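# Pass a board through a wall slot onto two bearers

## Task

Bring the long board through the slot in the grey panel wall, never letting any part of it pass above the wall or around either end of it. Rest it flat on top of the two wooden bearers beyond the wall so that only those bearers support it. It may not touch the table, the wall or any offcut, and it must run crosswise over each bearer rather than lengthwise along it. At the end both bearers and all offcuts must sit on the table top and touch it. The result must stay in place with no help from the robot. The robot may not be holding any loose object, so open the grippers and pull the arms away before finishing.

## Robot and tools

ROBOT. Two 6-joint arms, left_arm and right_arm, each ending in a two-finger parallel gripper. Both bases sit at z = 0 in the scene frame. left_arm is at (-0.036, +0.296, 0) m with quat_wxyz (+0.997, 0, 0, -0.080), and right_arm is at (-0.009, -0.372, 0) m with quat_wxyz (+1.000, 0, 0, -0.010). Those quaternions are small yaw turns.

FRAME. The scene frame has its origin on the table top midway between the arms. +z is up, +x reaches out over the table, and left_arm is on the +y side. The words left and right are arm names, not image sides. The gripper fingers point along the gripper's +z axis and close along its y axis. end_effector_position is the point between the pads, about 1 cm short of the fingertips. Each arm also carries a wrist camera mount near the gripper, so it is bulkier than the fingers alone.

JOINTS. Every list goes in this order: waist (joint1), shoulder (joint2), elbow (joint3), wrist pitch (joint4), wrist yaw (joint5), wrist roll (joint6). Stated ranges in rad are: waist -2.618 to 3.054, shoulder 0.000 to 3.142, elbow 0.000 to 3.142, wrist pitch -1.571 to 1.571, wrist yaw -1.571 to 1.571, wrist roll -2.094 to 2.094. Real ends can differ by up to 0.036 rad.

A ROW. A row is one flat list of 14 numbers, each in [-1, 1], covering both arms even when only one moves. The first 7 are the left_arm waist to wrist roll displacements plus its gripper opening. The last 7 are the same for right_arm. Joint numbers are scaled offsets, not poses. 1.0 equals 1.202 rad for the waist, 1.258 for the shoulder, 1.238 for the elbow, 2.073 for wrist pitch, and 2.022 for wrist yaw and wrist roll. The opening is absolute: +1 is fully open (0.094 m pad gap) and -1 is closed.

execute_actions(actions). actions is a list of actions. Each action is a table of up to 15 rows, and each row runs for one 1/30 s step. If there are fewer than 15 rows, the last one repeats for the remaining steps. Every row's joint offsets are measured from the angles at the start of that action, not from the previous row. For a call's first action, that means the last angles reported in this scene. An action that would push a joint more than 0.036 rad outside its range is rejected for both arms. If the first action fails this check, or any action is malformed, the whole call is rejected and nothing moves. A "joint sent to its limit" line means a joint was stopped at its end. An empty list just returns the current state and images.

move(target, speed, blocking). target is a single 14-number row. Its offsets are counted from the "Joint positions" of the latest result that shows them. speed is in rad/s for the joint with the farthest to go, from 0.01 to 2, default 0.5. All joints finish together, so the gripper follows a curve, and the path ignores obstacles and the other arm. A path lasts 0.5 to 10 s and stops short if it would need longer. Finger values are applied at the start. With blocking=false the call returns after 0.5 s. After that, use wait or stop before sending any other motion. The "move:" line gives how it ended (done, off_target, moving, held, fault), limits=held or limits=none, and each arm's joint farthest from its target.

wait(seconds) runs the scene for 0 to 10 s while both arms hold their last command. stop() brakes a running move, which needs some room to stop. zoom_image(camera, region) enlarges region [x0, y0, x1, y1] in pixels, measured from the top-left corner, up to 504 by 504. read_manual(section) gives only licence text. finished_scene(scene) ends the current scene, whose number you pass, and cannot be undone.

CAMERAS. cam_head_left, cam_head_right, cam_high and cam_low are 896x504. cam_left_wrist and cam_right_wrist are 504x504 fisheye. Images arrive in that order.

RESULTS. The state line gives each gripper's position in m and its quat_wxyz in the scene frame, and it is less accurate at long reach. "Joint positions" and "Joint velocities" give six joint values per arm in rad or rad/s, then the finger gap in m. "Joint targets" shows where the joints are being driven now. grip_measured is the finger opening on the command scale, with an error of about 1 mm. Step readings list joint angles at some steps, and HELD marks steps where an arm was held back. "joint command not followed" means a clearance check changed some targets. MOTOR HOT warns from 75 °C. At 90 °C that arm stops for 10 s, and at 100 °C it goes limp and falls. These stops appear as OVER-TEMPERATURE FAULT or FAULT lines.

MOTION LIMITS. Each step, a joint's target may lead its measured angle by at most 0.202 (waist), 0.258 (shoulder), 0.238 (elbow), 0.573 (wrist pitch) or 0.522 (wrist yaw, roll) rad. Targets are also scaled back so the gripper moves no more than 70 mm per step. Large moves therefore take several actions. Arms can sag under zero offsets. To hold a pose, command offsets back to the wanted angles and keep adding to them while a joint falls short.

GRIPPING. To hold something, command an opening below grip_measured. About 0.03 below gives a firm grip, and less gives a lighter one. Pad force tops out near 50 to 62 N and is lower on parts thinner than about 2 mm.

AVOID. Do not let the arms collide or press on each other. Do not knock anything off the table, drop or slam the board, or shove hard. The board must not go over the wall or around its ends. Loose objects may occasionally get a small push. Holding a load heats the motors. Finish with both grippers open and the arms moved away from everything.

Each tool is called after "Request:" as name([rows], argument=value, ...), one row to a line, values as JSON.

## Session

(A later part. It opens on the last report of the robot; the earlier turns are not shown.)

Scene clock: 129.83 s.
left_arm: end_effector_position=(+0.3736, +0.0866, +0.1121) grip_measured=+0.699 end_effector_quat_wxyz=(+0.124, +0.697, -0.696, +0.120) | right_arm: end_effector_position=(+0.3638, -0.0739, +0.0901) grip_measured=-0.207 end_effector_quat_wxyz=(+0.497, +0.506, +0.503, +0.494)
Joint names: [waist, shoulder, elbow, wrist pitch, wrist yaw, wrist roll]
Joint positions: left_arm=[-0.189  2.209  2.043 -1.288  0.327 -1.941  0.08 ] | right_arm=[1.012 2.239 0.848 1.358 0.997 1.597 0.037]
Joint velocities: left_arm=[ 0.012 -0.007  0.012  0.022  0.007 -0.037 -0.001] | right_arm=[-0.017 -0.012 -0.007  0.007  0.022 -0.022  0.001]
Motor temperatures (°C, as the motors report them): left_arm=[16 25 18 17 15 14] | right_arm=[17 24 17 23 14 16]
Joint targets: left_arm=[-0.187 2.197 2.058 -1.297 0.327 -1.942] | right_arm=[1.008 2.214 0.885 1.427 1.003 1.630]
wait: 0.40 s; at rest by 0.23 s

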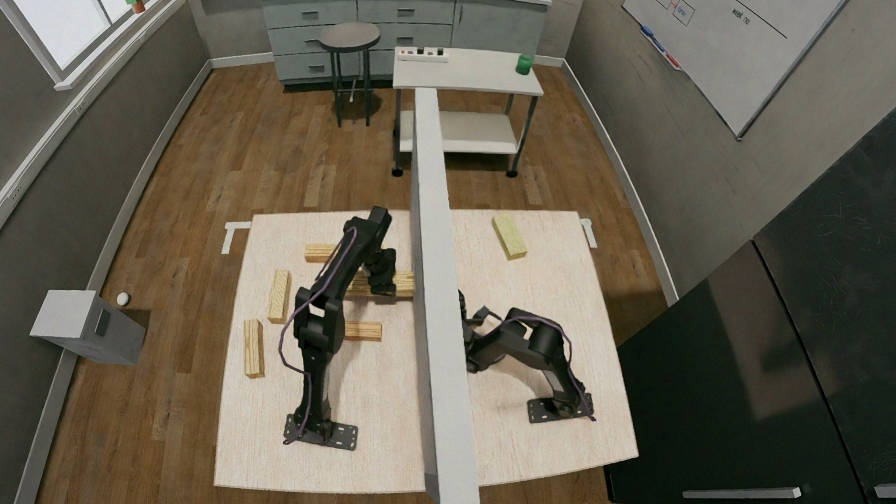

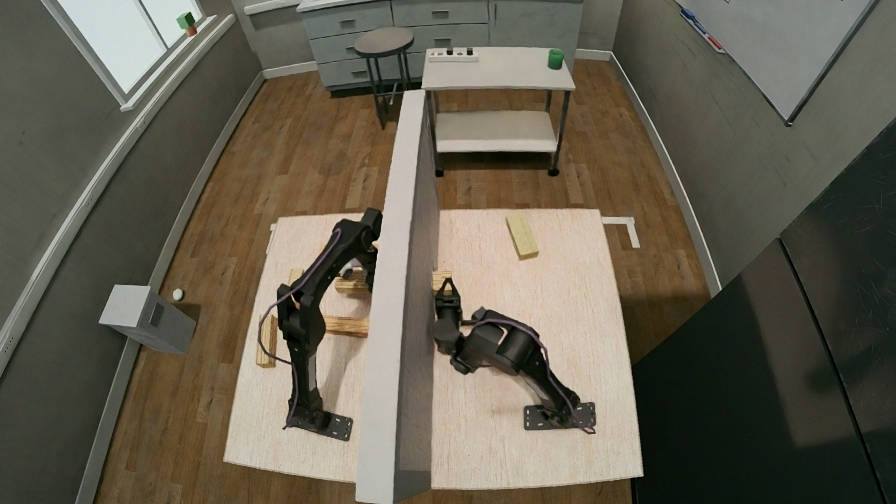

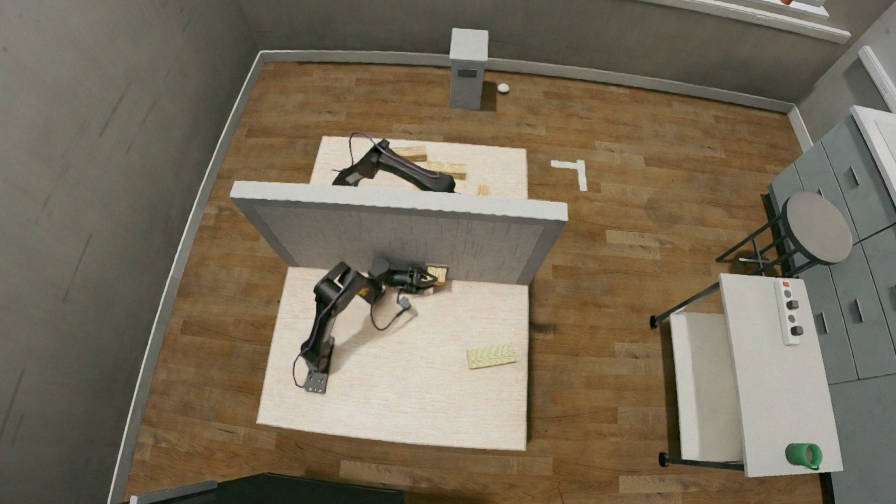

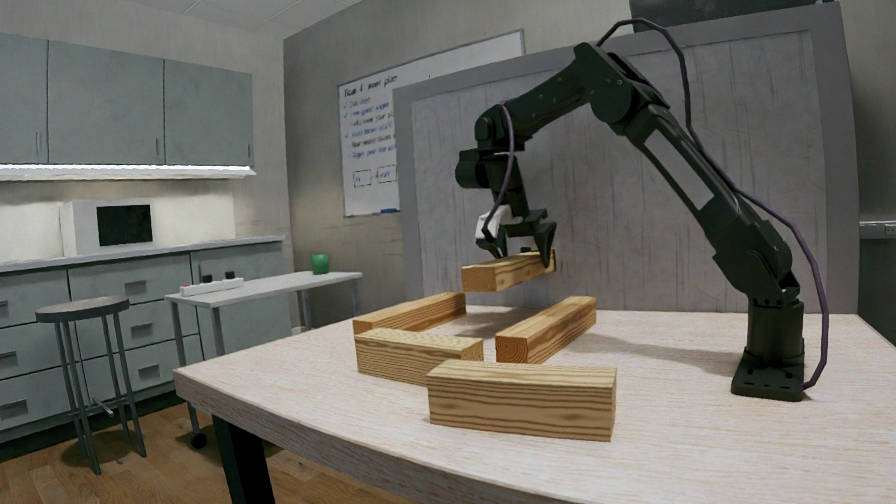

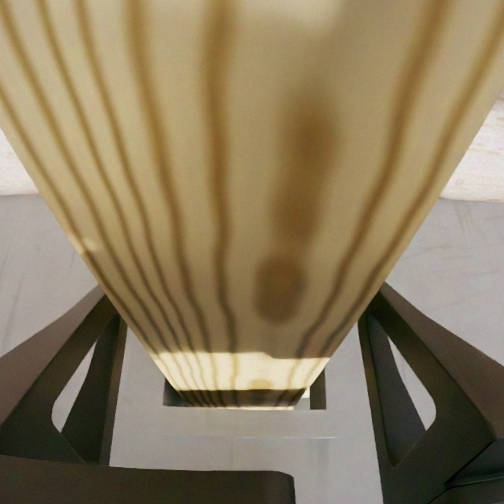

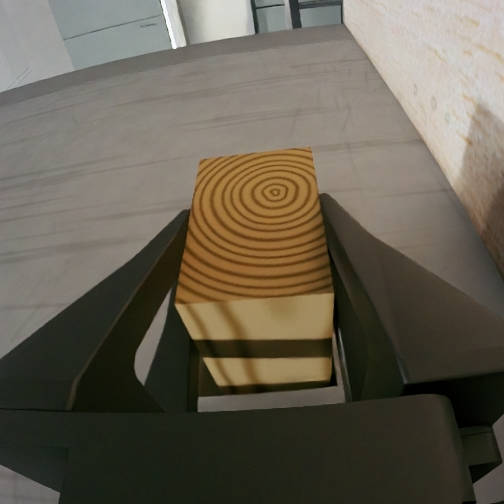

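Request:
execute_actions([
  [[-0.0017,0,0.0186,-0.0072,-0.0027,-0.0017,0.7,-0.00333,-0.01987,0.02989,0.03397,0.00297,0.01723,-0.3],[-0.005,0.00954,0.02504,-0.01013,-0.00544,-0.00297,0.7,-0.00333,-0.01987,0.02989,0.03466,0.00297,0.01813,-0.3],[-0.00552,0.01021,0.0265,-0.01094,-0.00663,-0.00316,0.7,-0.00333,-0.01987,0.02989,0.03534,0.00297,0.01904,-0.3],[-0.00705,0.01218,0.0308,-0.01335,-0.01014,-0.00371,0.7,-0.00333,-0.01987,0.02989,0.03602,0.00297,0.01995,-0.3],[-0.0095,0.01533,0.03769,-0.01718,-0.01574,-0.00459,0.7,-0.00333,-0.01987,0.02989,0.03671,0.00297,0.02085,-0.3],[-0.01273,0.01949,0.04677,-0.02225,-0.02315,-0.00575,0.7,-0.00333,-0.01987,0.02989,0.03739,0.00297,0.02176,-0.3],[-0.01655,0.02441,0.0575,-0.02824,-0.03189,-0.00712,0.7,-0.00333,-0.01987,0.02989,0.03807,0.00297,0.02267,-0.3],[-0.02074,0.0298,0.06927,-0.0348,-0.04148,-0.00863,0.7,-0.00333,-0.01987,0.02989,0.03876,0.00297,0.02357,-0.3],[-0.02506,0.03535,0.08141,-0.04157,-0.05137,-0.01018,0.7,-0.00333,-0.01987,0.02989,0.03944,0.00297,0.02448,-0.3],[-0.02925,0.04074,0.09318,-0.04813,-0.06096,-0.01169,0.7,-0.00333,-0.01987,0.02989,0.04013,0.00297,0.02539,-0.3],[-0.03307,0.04566,0.10391,-0.05412,-0.0697,-0.01306,0.7,-0.00333,-0.01987,0.02989,0.04081,0.00297,0.02629,-0.3],[-0.0363,0.04982,0.11299,-0.05919,-0.07711,-0.01422,0.7,-0.00333,-0.01987,0.02989,0.0415,0.00297,0.0272,-0.3],[-0.03875,0.05297,0.11988,-0.06302,-0.08271,-0.0151,0.7,-0.00333,-0.01987,0.02989,0.0415,0.00297,0.0272,-0.3],[-0.04028,0.05494,0.12418,-0.06543,-0.08622,-0.01565,0.7,-0.00333,-0.01987,0.02989,0.0415,0.00297,0.0272,-0.3],[-0.0408,0.05561,0.12564,-0.06624,-0.08741,-0.01584,0.7,-0.00333,-0.01987,0.02989,0.0415,0.00297,0.0272,-0.3]],
])

Request:
wait(seconds=0.4)

Scene clock: 132.83 s.
left_arm: end_effector_position=(+0.3780, +0.0875, +0.1142) grip_measured=+0.699 end_effector_quat_wxyz=(+0.076, +0.699, -0.706, +0.086) | right_arm: end_effector_position=(+0.3638, -0.0739, +0.0901) grip_measured=-0.207 end_effector_quat_wxyz=(+0.496, +0.507, +0.502, +0.495)
Joint names: [waist, shoulder, elbow, wrist pitch, wrist yaw, wrist roll]
Joint positions: left_arm=[-0.229  2.261  2.161 -1.37   0.206 -1.961  0.08 ] | right_arm=[1.012 2.239 0.848 1.358 0.997 1.603 0.037]
Joint velocities: left_arm=[-0.115  0.066  0.159 -0.139 -0.256 -0.037  0.001] | right_arm=[ 0.017 -0.007 -0.007 -0.051 -0.007  0.022 -0.001]
Motor temperatures (°C, as the motors report them): left_arm=[16 25 18 17 15 14] | right_arm=[17 25 17 24 14 16]
Joint targets: left_arm=[-0.238 2.279 2.199 -1.425 0.150 -1.973] | right_arm=[1.008 2.214 0.885 1.444 1.003 1.652]
Step readings (joint positions):
0: left_arm=[-0.189 2.209 2.043 -1.288 0.327 -1.941] | right_arm=[1.012 2.239 0.848 1.358 0.997 1.597]
1: left_arm=[-0.189 2.209 2.043 -1.288 0.327 -1.941] | right_arm=[1.012 2.239 0.848 1.358 0.997 1.597]
2: left_arm=[-0.189 2.209 2.043 -1.288 0.327 -1.941] | right_arm=[1.012 2.239 0.848 1.358 0.997 1.597]
4: left_arm=[-0.189 2.209 2.043 -1.289 0.325 -1.942] | right_arm=[1.012 2.239 0.848 1.358 0.997 1.597]
8: left_arm=[-0.195 2.223 2.077 -1.312 0.298 -1.947] | right_arm=[1.012 2.239 0.848 1.358 0.997 1.598]
15: Joint positions above

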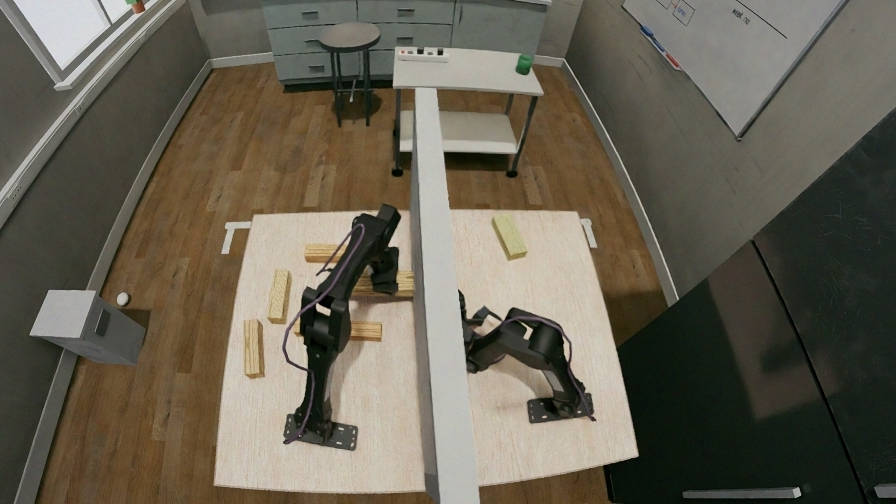

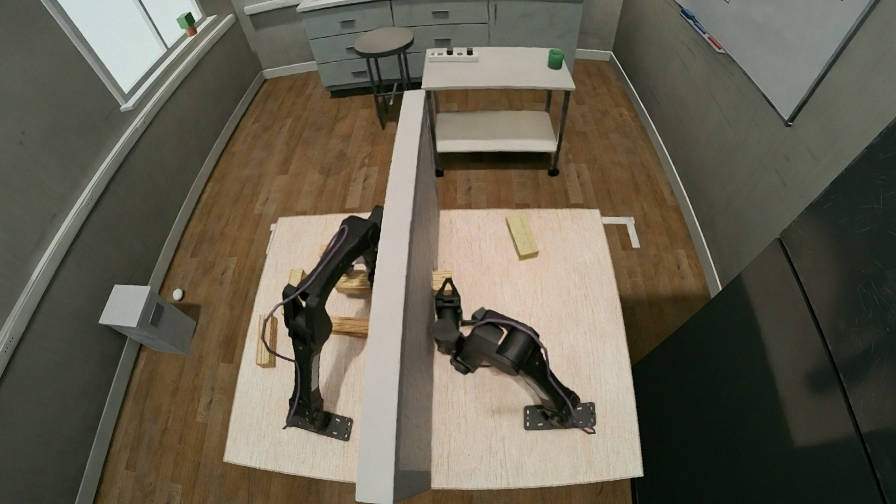

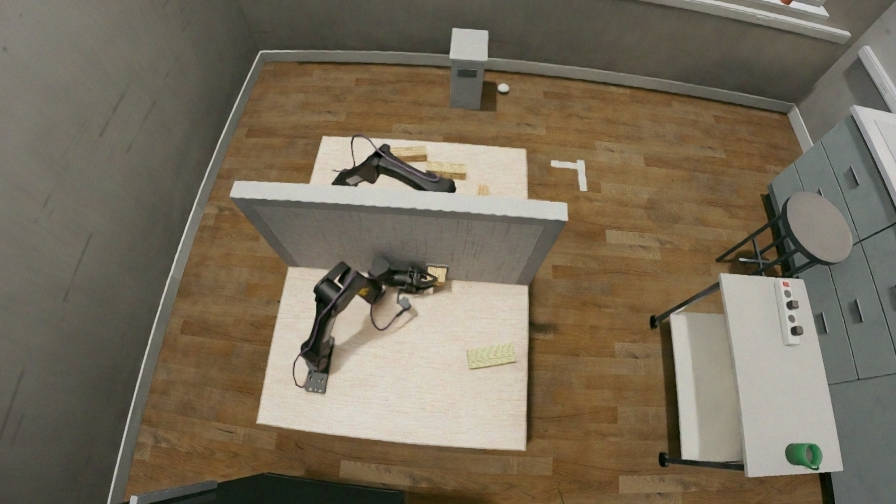

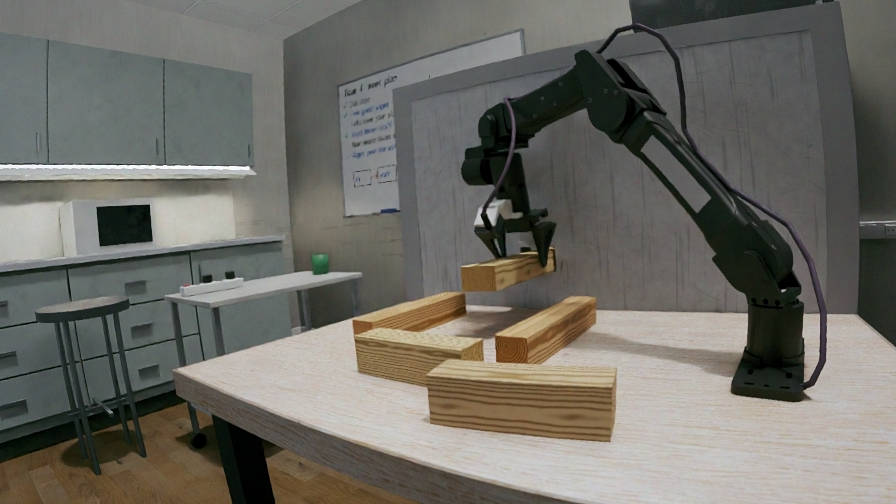

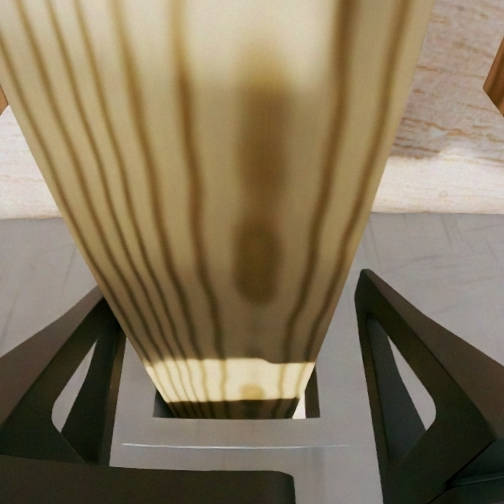

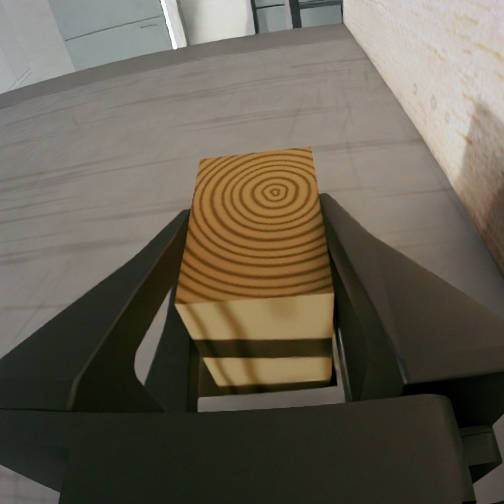

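Scene clock: 133.23 s.
left_arm: end_effector_position=(+0.3731, +0.0932, +0.1121) grip_measured=+0.699 end_effector_quat_wxyz=(+0.064, +0.702, -0.706, +0.064) | right_arm: end_effector_position=(+0.3638, -0.0739, +0.0901) grip_measured=-0.207 end_effector_quat_wxyz=(+0.496, +0.507, +0.502, +0.495)
Joint names: [waist, shoulder, elbow, wrist pitch, wrist yaw, wrist roll]
Joint positions: left_arm=[-0.237  2.265  2.167 -1.403  0.167 -1.968  0.08 ] | right_arm=[1.012 2.239 0.848 1.358 0.997 1.604 0.037]
Joint velocities: left_arm=[ 0.012  0.017 -0.012 -0.125 -0.037  0.022  0.001] | right_arm=[-0.007 -0.002 -0.007 -0.066 -0.037 -0.007  0.   ]
Motor temperatures (°C, as the motors report them): left_arm=[16 25 18 17 15 14] | right_arm=[17 25 17 24 14 16]
Joint targets: left_arm=[-0.238 2.279 2.199 -1.425 0.150 -1.973] | right_arm=[1.008 2.214 0.885 1.444 1.003 1.652]
wait: 0.40 s; no rest

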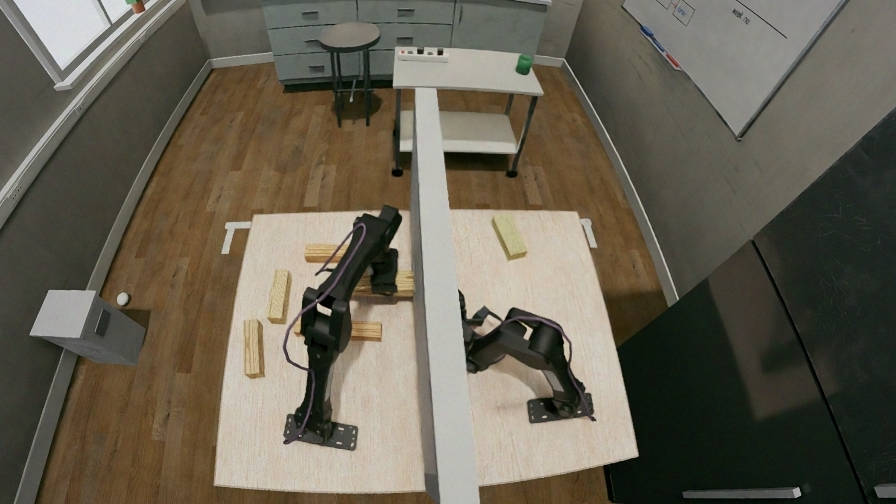

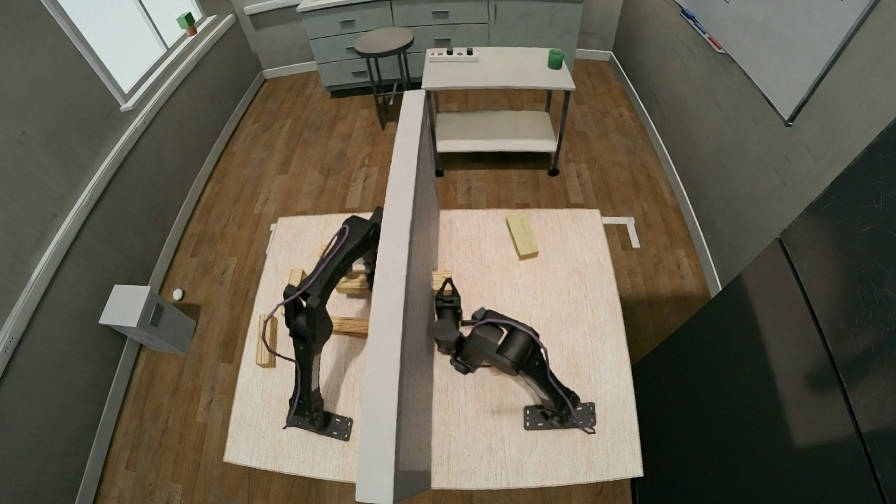

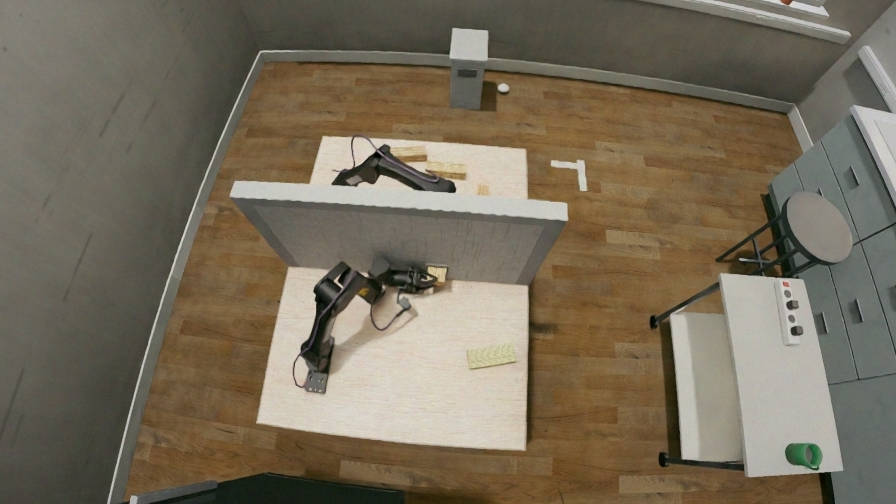

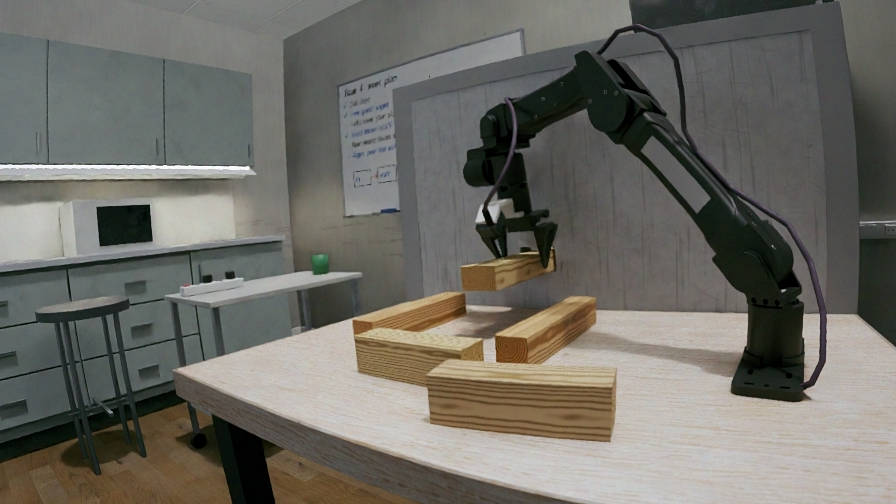

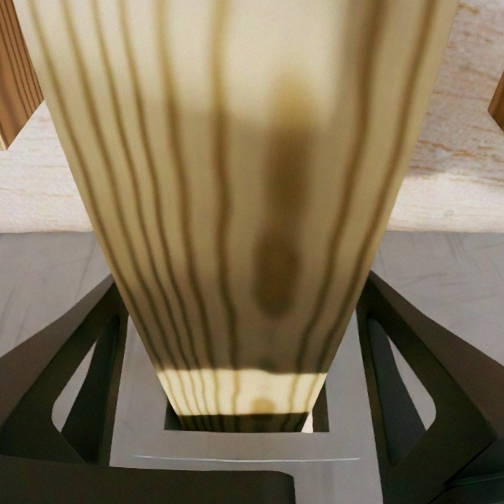

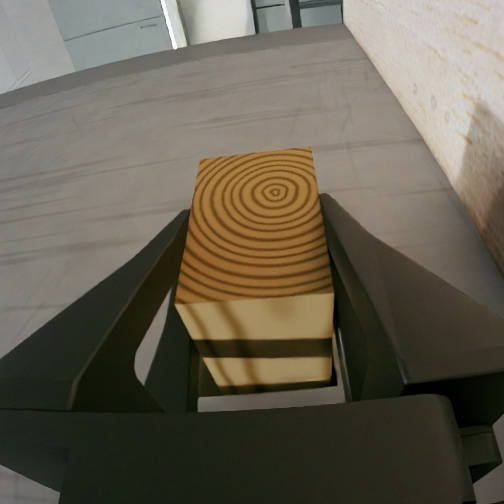

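Request:
execute_actions([
  [[-0.00431,0.01189,0.02722,-0.01195,-0.01003,-0.00283,0.7,-0.00333,-0.01987,0.02989,0.04202,0.00297,0.02399,-0.3],[-0.00524,0.01415,0.03129,-0.01584,-0.01473,-0.00388,0.7,-0.00333,-0.01987,0.02989,0.04255,0.00297,0.02423,-0.3],[-0.00673,0.01781,0.03787,-0.02198,-0.02215,-0.00553,0.7,-0.00333,-0.01987,0.02989,0.04308,0.00297,0.02448,-0.3],[-0.00873,0.0227,0.04667,-0.02987,-0.03168,-0.00765,0.7,-0.00333,-0.01987,0.02989,0.04361,0.00297,0.02472,-0.3],[-0.01115,0.02862,0.05731,-0.03887,-0.04255,-0.01006,0.7,-0.00333,-0.01987,0.02989,0.04414,0.00297,0.02497,-0.3],[-0.01388,0.0353,0.06933,-0.04825,-0.05389,-0.01259,0.7,-0.00333,-0.01987,0.02989,0.04468,0.00297,0.02522,-0.3],[-0.01681,0.04245,0.08219,-0.05725,-0.06476,-0.015,0.7,-0.00333,-0.01987,0.02989,0.04521,0.00297,0.02546,-0.3],[-0.0198,0.04976,0.09536,-0.06514,-0.07429,-0.01712,0.7,-0.00333,-0.01987,0.02989,0.04574,0.00297,0.02571,-0.3],[-0.02273,0.05691,0.10822,-0.07128,-0.08171,-0.01877,0.7,-0.00333,-0.01987,0.02989,0.04627,0.00297,0.02595,-0.3],[-0.02546,0.06359,0.12024,-0.07517,-0.08641,-0.01982,0.7,-0.00333,-0.01987,0.02989,0.0468,0.00297,0.0262,-0.3],[-0.02788,0.06951,0.13088,-0.07651,-0.08803,-0.02018,0.7,-0.00333,-0.01987,0.02989,0.0468,0.00297,0.0262,-0.3],[-0.02988,0.0744,0.13968,-0.07651,-0.08803,-0.02018,0.7,-0.00333,-0.01987,0.02989,0.0468,0.00297,0.0262,-0.3],[-0.03137,0.07806,0.14626,-0.07651,-0.08803,-0.02018,0.7,-0.00333,-0.01987,0.02989,0.0468,0.00297,0.0262,-0.3],[-0.0323,0.08032,0.15033,-0.07651,-0.08803,-0.02018,0.7,-0.00333,-0.01987,0.02989,0.0468,0.00297,0.0262,-0.3],[-0.03261,0.08108,0.1517,-0.07651,-0.08803,-0.02018,0.7,-0.00333,-0.01987,0.02989,0.0468,0.00297,0.0262,-0.3]],
])

Request:
wait(seconds=0.5)

Scene clock: 134.63 s.
left_arm: end_effector_position=(+0.3776, +0.1035, +0.1103) grip_measured=+0.699 end_effector_quat_wxyz=(+0.009, +0.707, -0.707, +0.012) | right_arm: end_effector_position=(+0.3638, -0.0739, +0.0901) grip_measured=-0.207 end_effector_quat_wxyz=(+0.495, +0.508, +0.501, +0.496)
Joint names: [waist, shoulder, elbow, wrist pitch, wrist yaw, wrist roll]
Joint positions: left_arm=[-0.267  2.349  2.317 -1.521  0.025 -1.999  0.08 ] | right_arm=[1.012 2.239 0.848 1.358 0.997 1.608 0.037]
Joint velocities: left_arm=[-0.081  0.11   0.129 -0.11  -0.154  0.022 -0.   ] | right_arm=[-0.017 -0.002  0.012 -0.007  0.007  0.037 -0.001]
Motor temperatures (°C, as the motors report them): left_arm=[16 25 18 17 15 14] | right_arm=[17 25 17 24 14 16]
Joint targets: left_arm=[-0.276 2.366 2.355 -1.561 -0.011 -2.008] | right_arm=[1.008 2.214 0.885 1.455 1.003 1.657]
Step readings (joint positions):
0: left_arm=[-0.237 2.265 2.167 -1.404 0.164 -1.968] | right_arm=[1.012 2.239 0.848 1.358 0.997 1.604]
1: left_arm=[-0.237 2.265 2.167 -1.404 0.164 -1.968] | right_arm=[1.012 2.239 0.848 1.358 0.997 1.604]
2: left_arm=[-0.237 2.265 2.167 -1.405 0.162 -1.968] | right_arm=[1.012 2.239 0.848 1.358 0.997 1.605]
4: left_arm=[-0.237 2.270 2.179 -1.418 0.151 -1.971] | right_arm=[1.012 2.239 0.848 1.358 0.997 1.605]
8: left_arm=[-0.242 2.298 2.232 -1.462 0.097 -1.983] | right_arm=[1.012 2.239 0.848 1.358 0.997 1.606]
15: Joint positions above

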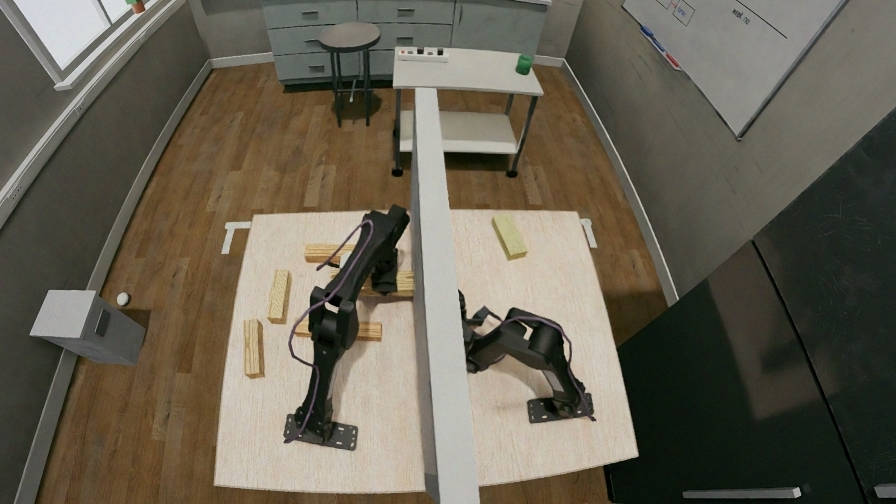

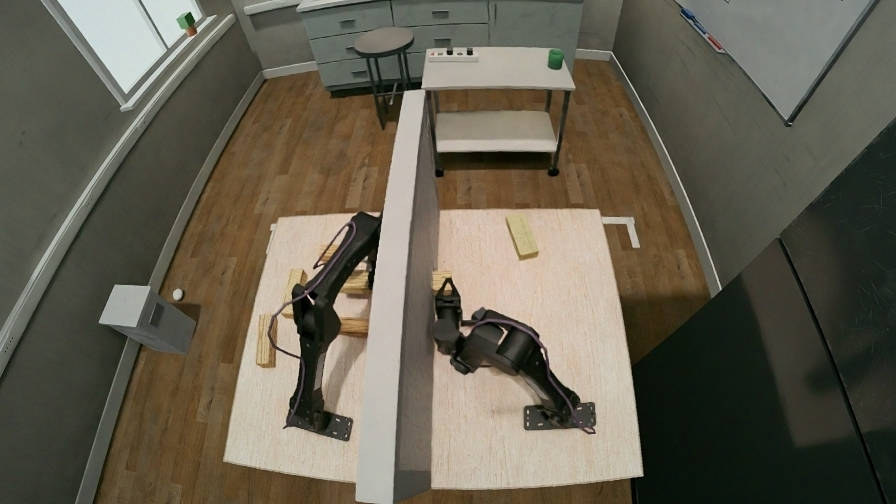

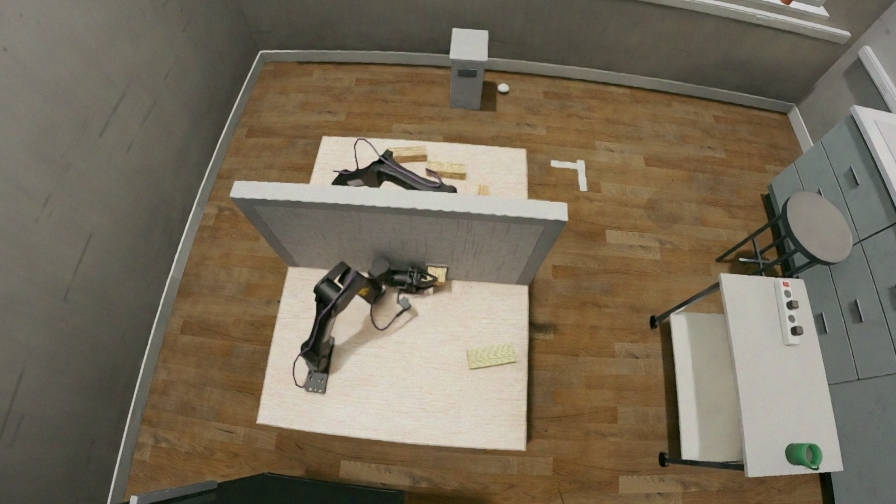

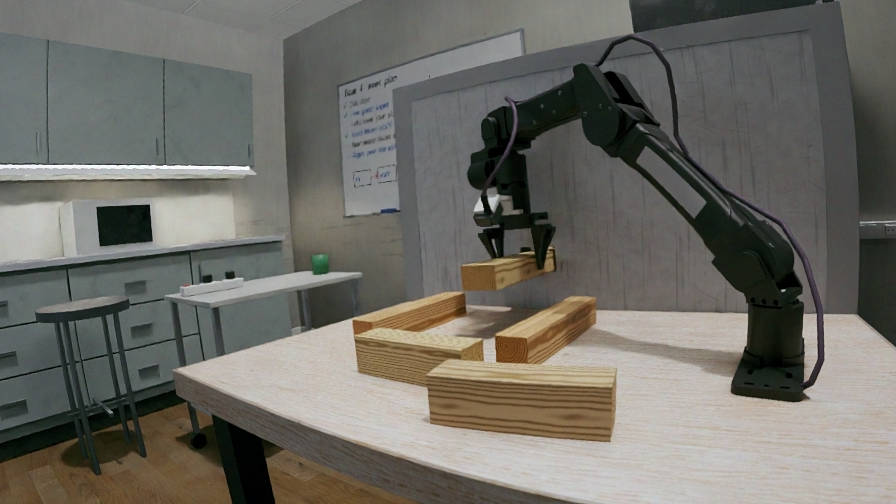

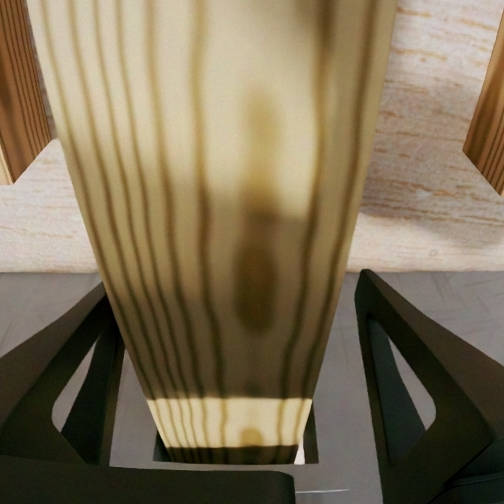

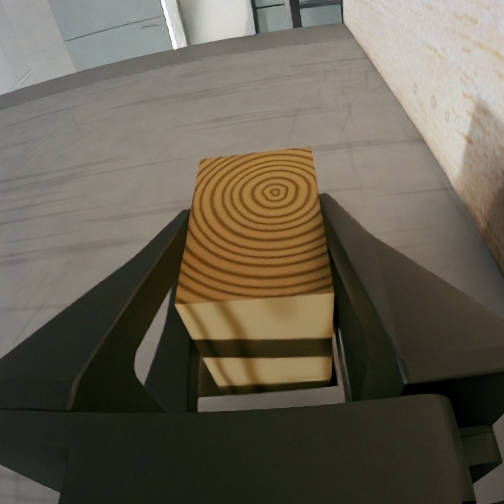

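Scene clock: 135.13 s.
left_arm: end_effector_position=(+0.3752, +0.1058, +0.1098) grip_measured=+0.699 end_effector_quat_wxyz=(+0.003, +0.707, -0.707, +0.002) | right_arm: end_effector_position=(+0.3638, -0.0739, +0.0901) grip_measured=-0.207 end_effector_quat_wxyz=(+0.494, +0.508, +0.501, +0.497)
Joint names: [waist, shoulder, elbow, wrist pitch, wrist yaw, wrist roll]
Joint positions: left_arm=[-0.272  2.354  2.324 -1.539  0.007 -2.003  0.08 ] | right_arm=[1.012 2.239 0.848 1.358 0.997 1.608 0.037]
Joint velocities: left_arm=[-0.007 -0.002  0.007 -0.007 -0.081  0.007  0.001] | right_arm=[ 0.002 -0.002  0.012 -0.051 -0.037 -0.007 -0.001]
Motor temperatures (°C, as the motors report them): left_arm=[16 25 18 17 15 14] | right_arm=[17 25 17 24 14 16]
Joint targets: left_arm=[-0.276 2.366 2.355 -1.561 -0.011 -2.008] | right_arm=[1.008 2.214 0.885 1.455 1.003 1.657]
wait: 0.50 s; no rest

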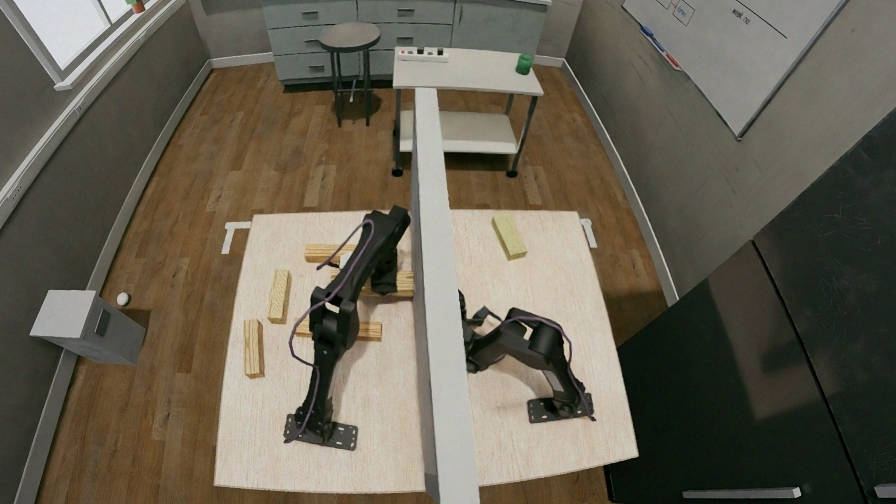

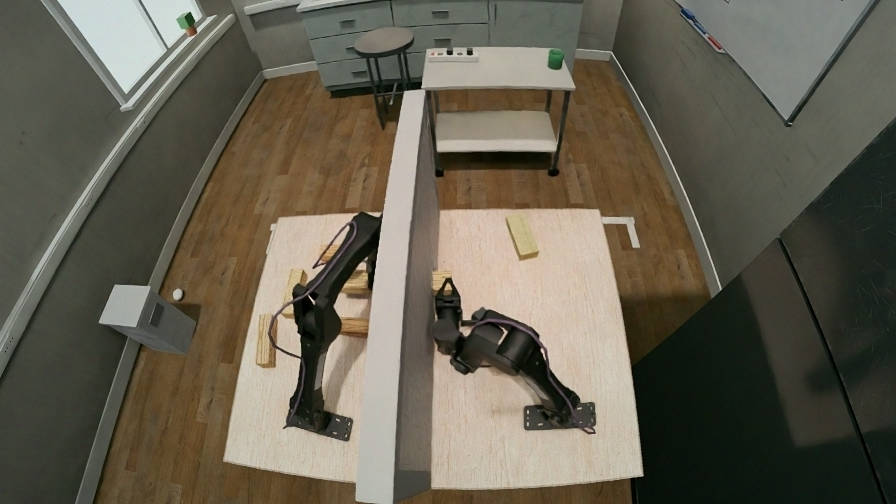

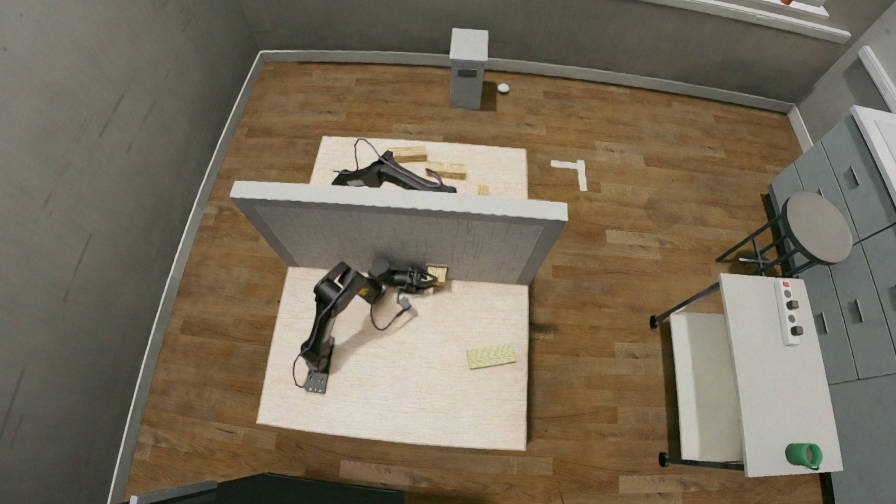

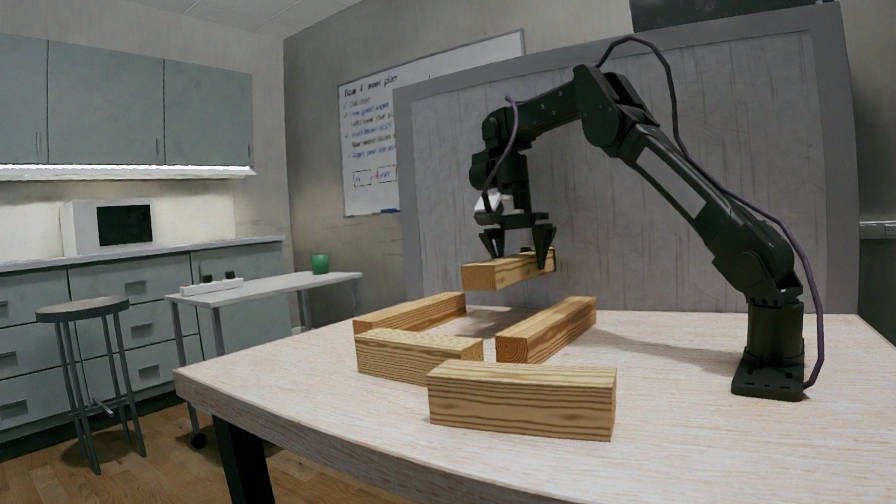

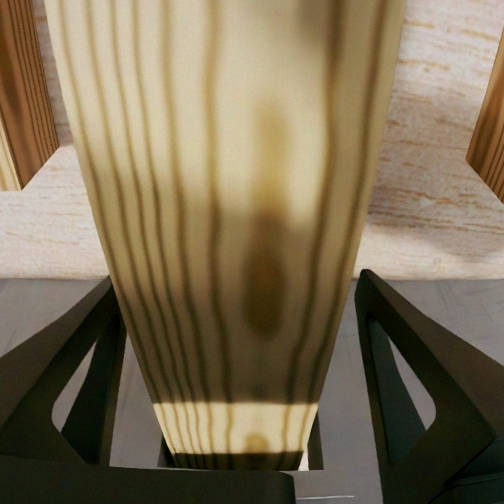

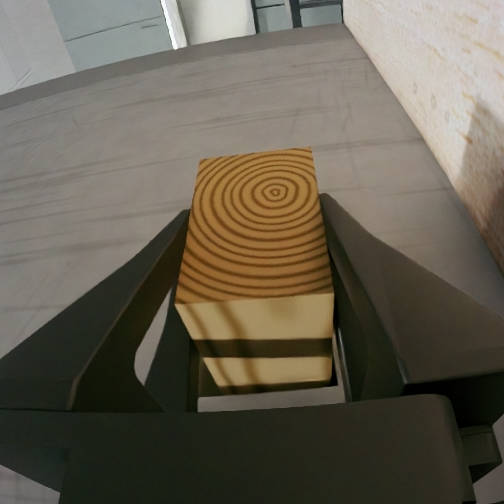

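Request:
zoom_image(camera="cam_low", region=[420, 200, 620, 320])

Region (420, 200, 620, 320) of cam_low's 896x504 image, scaled by 2.520, with more detail than that image has; it fills the top 302 rows of this view, and the rest is white.

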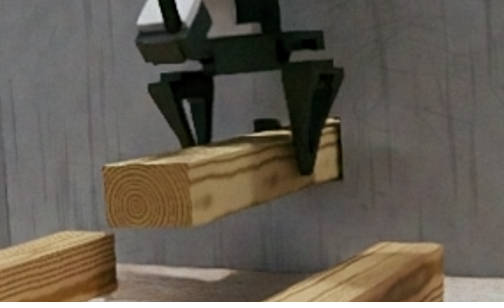

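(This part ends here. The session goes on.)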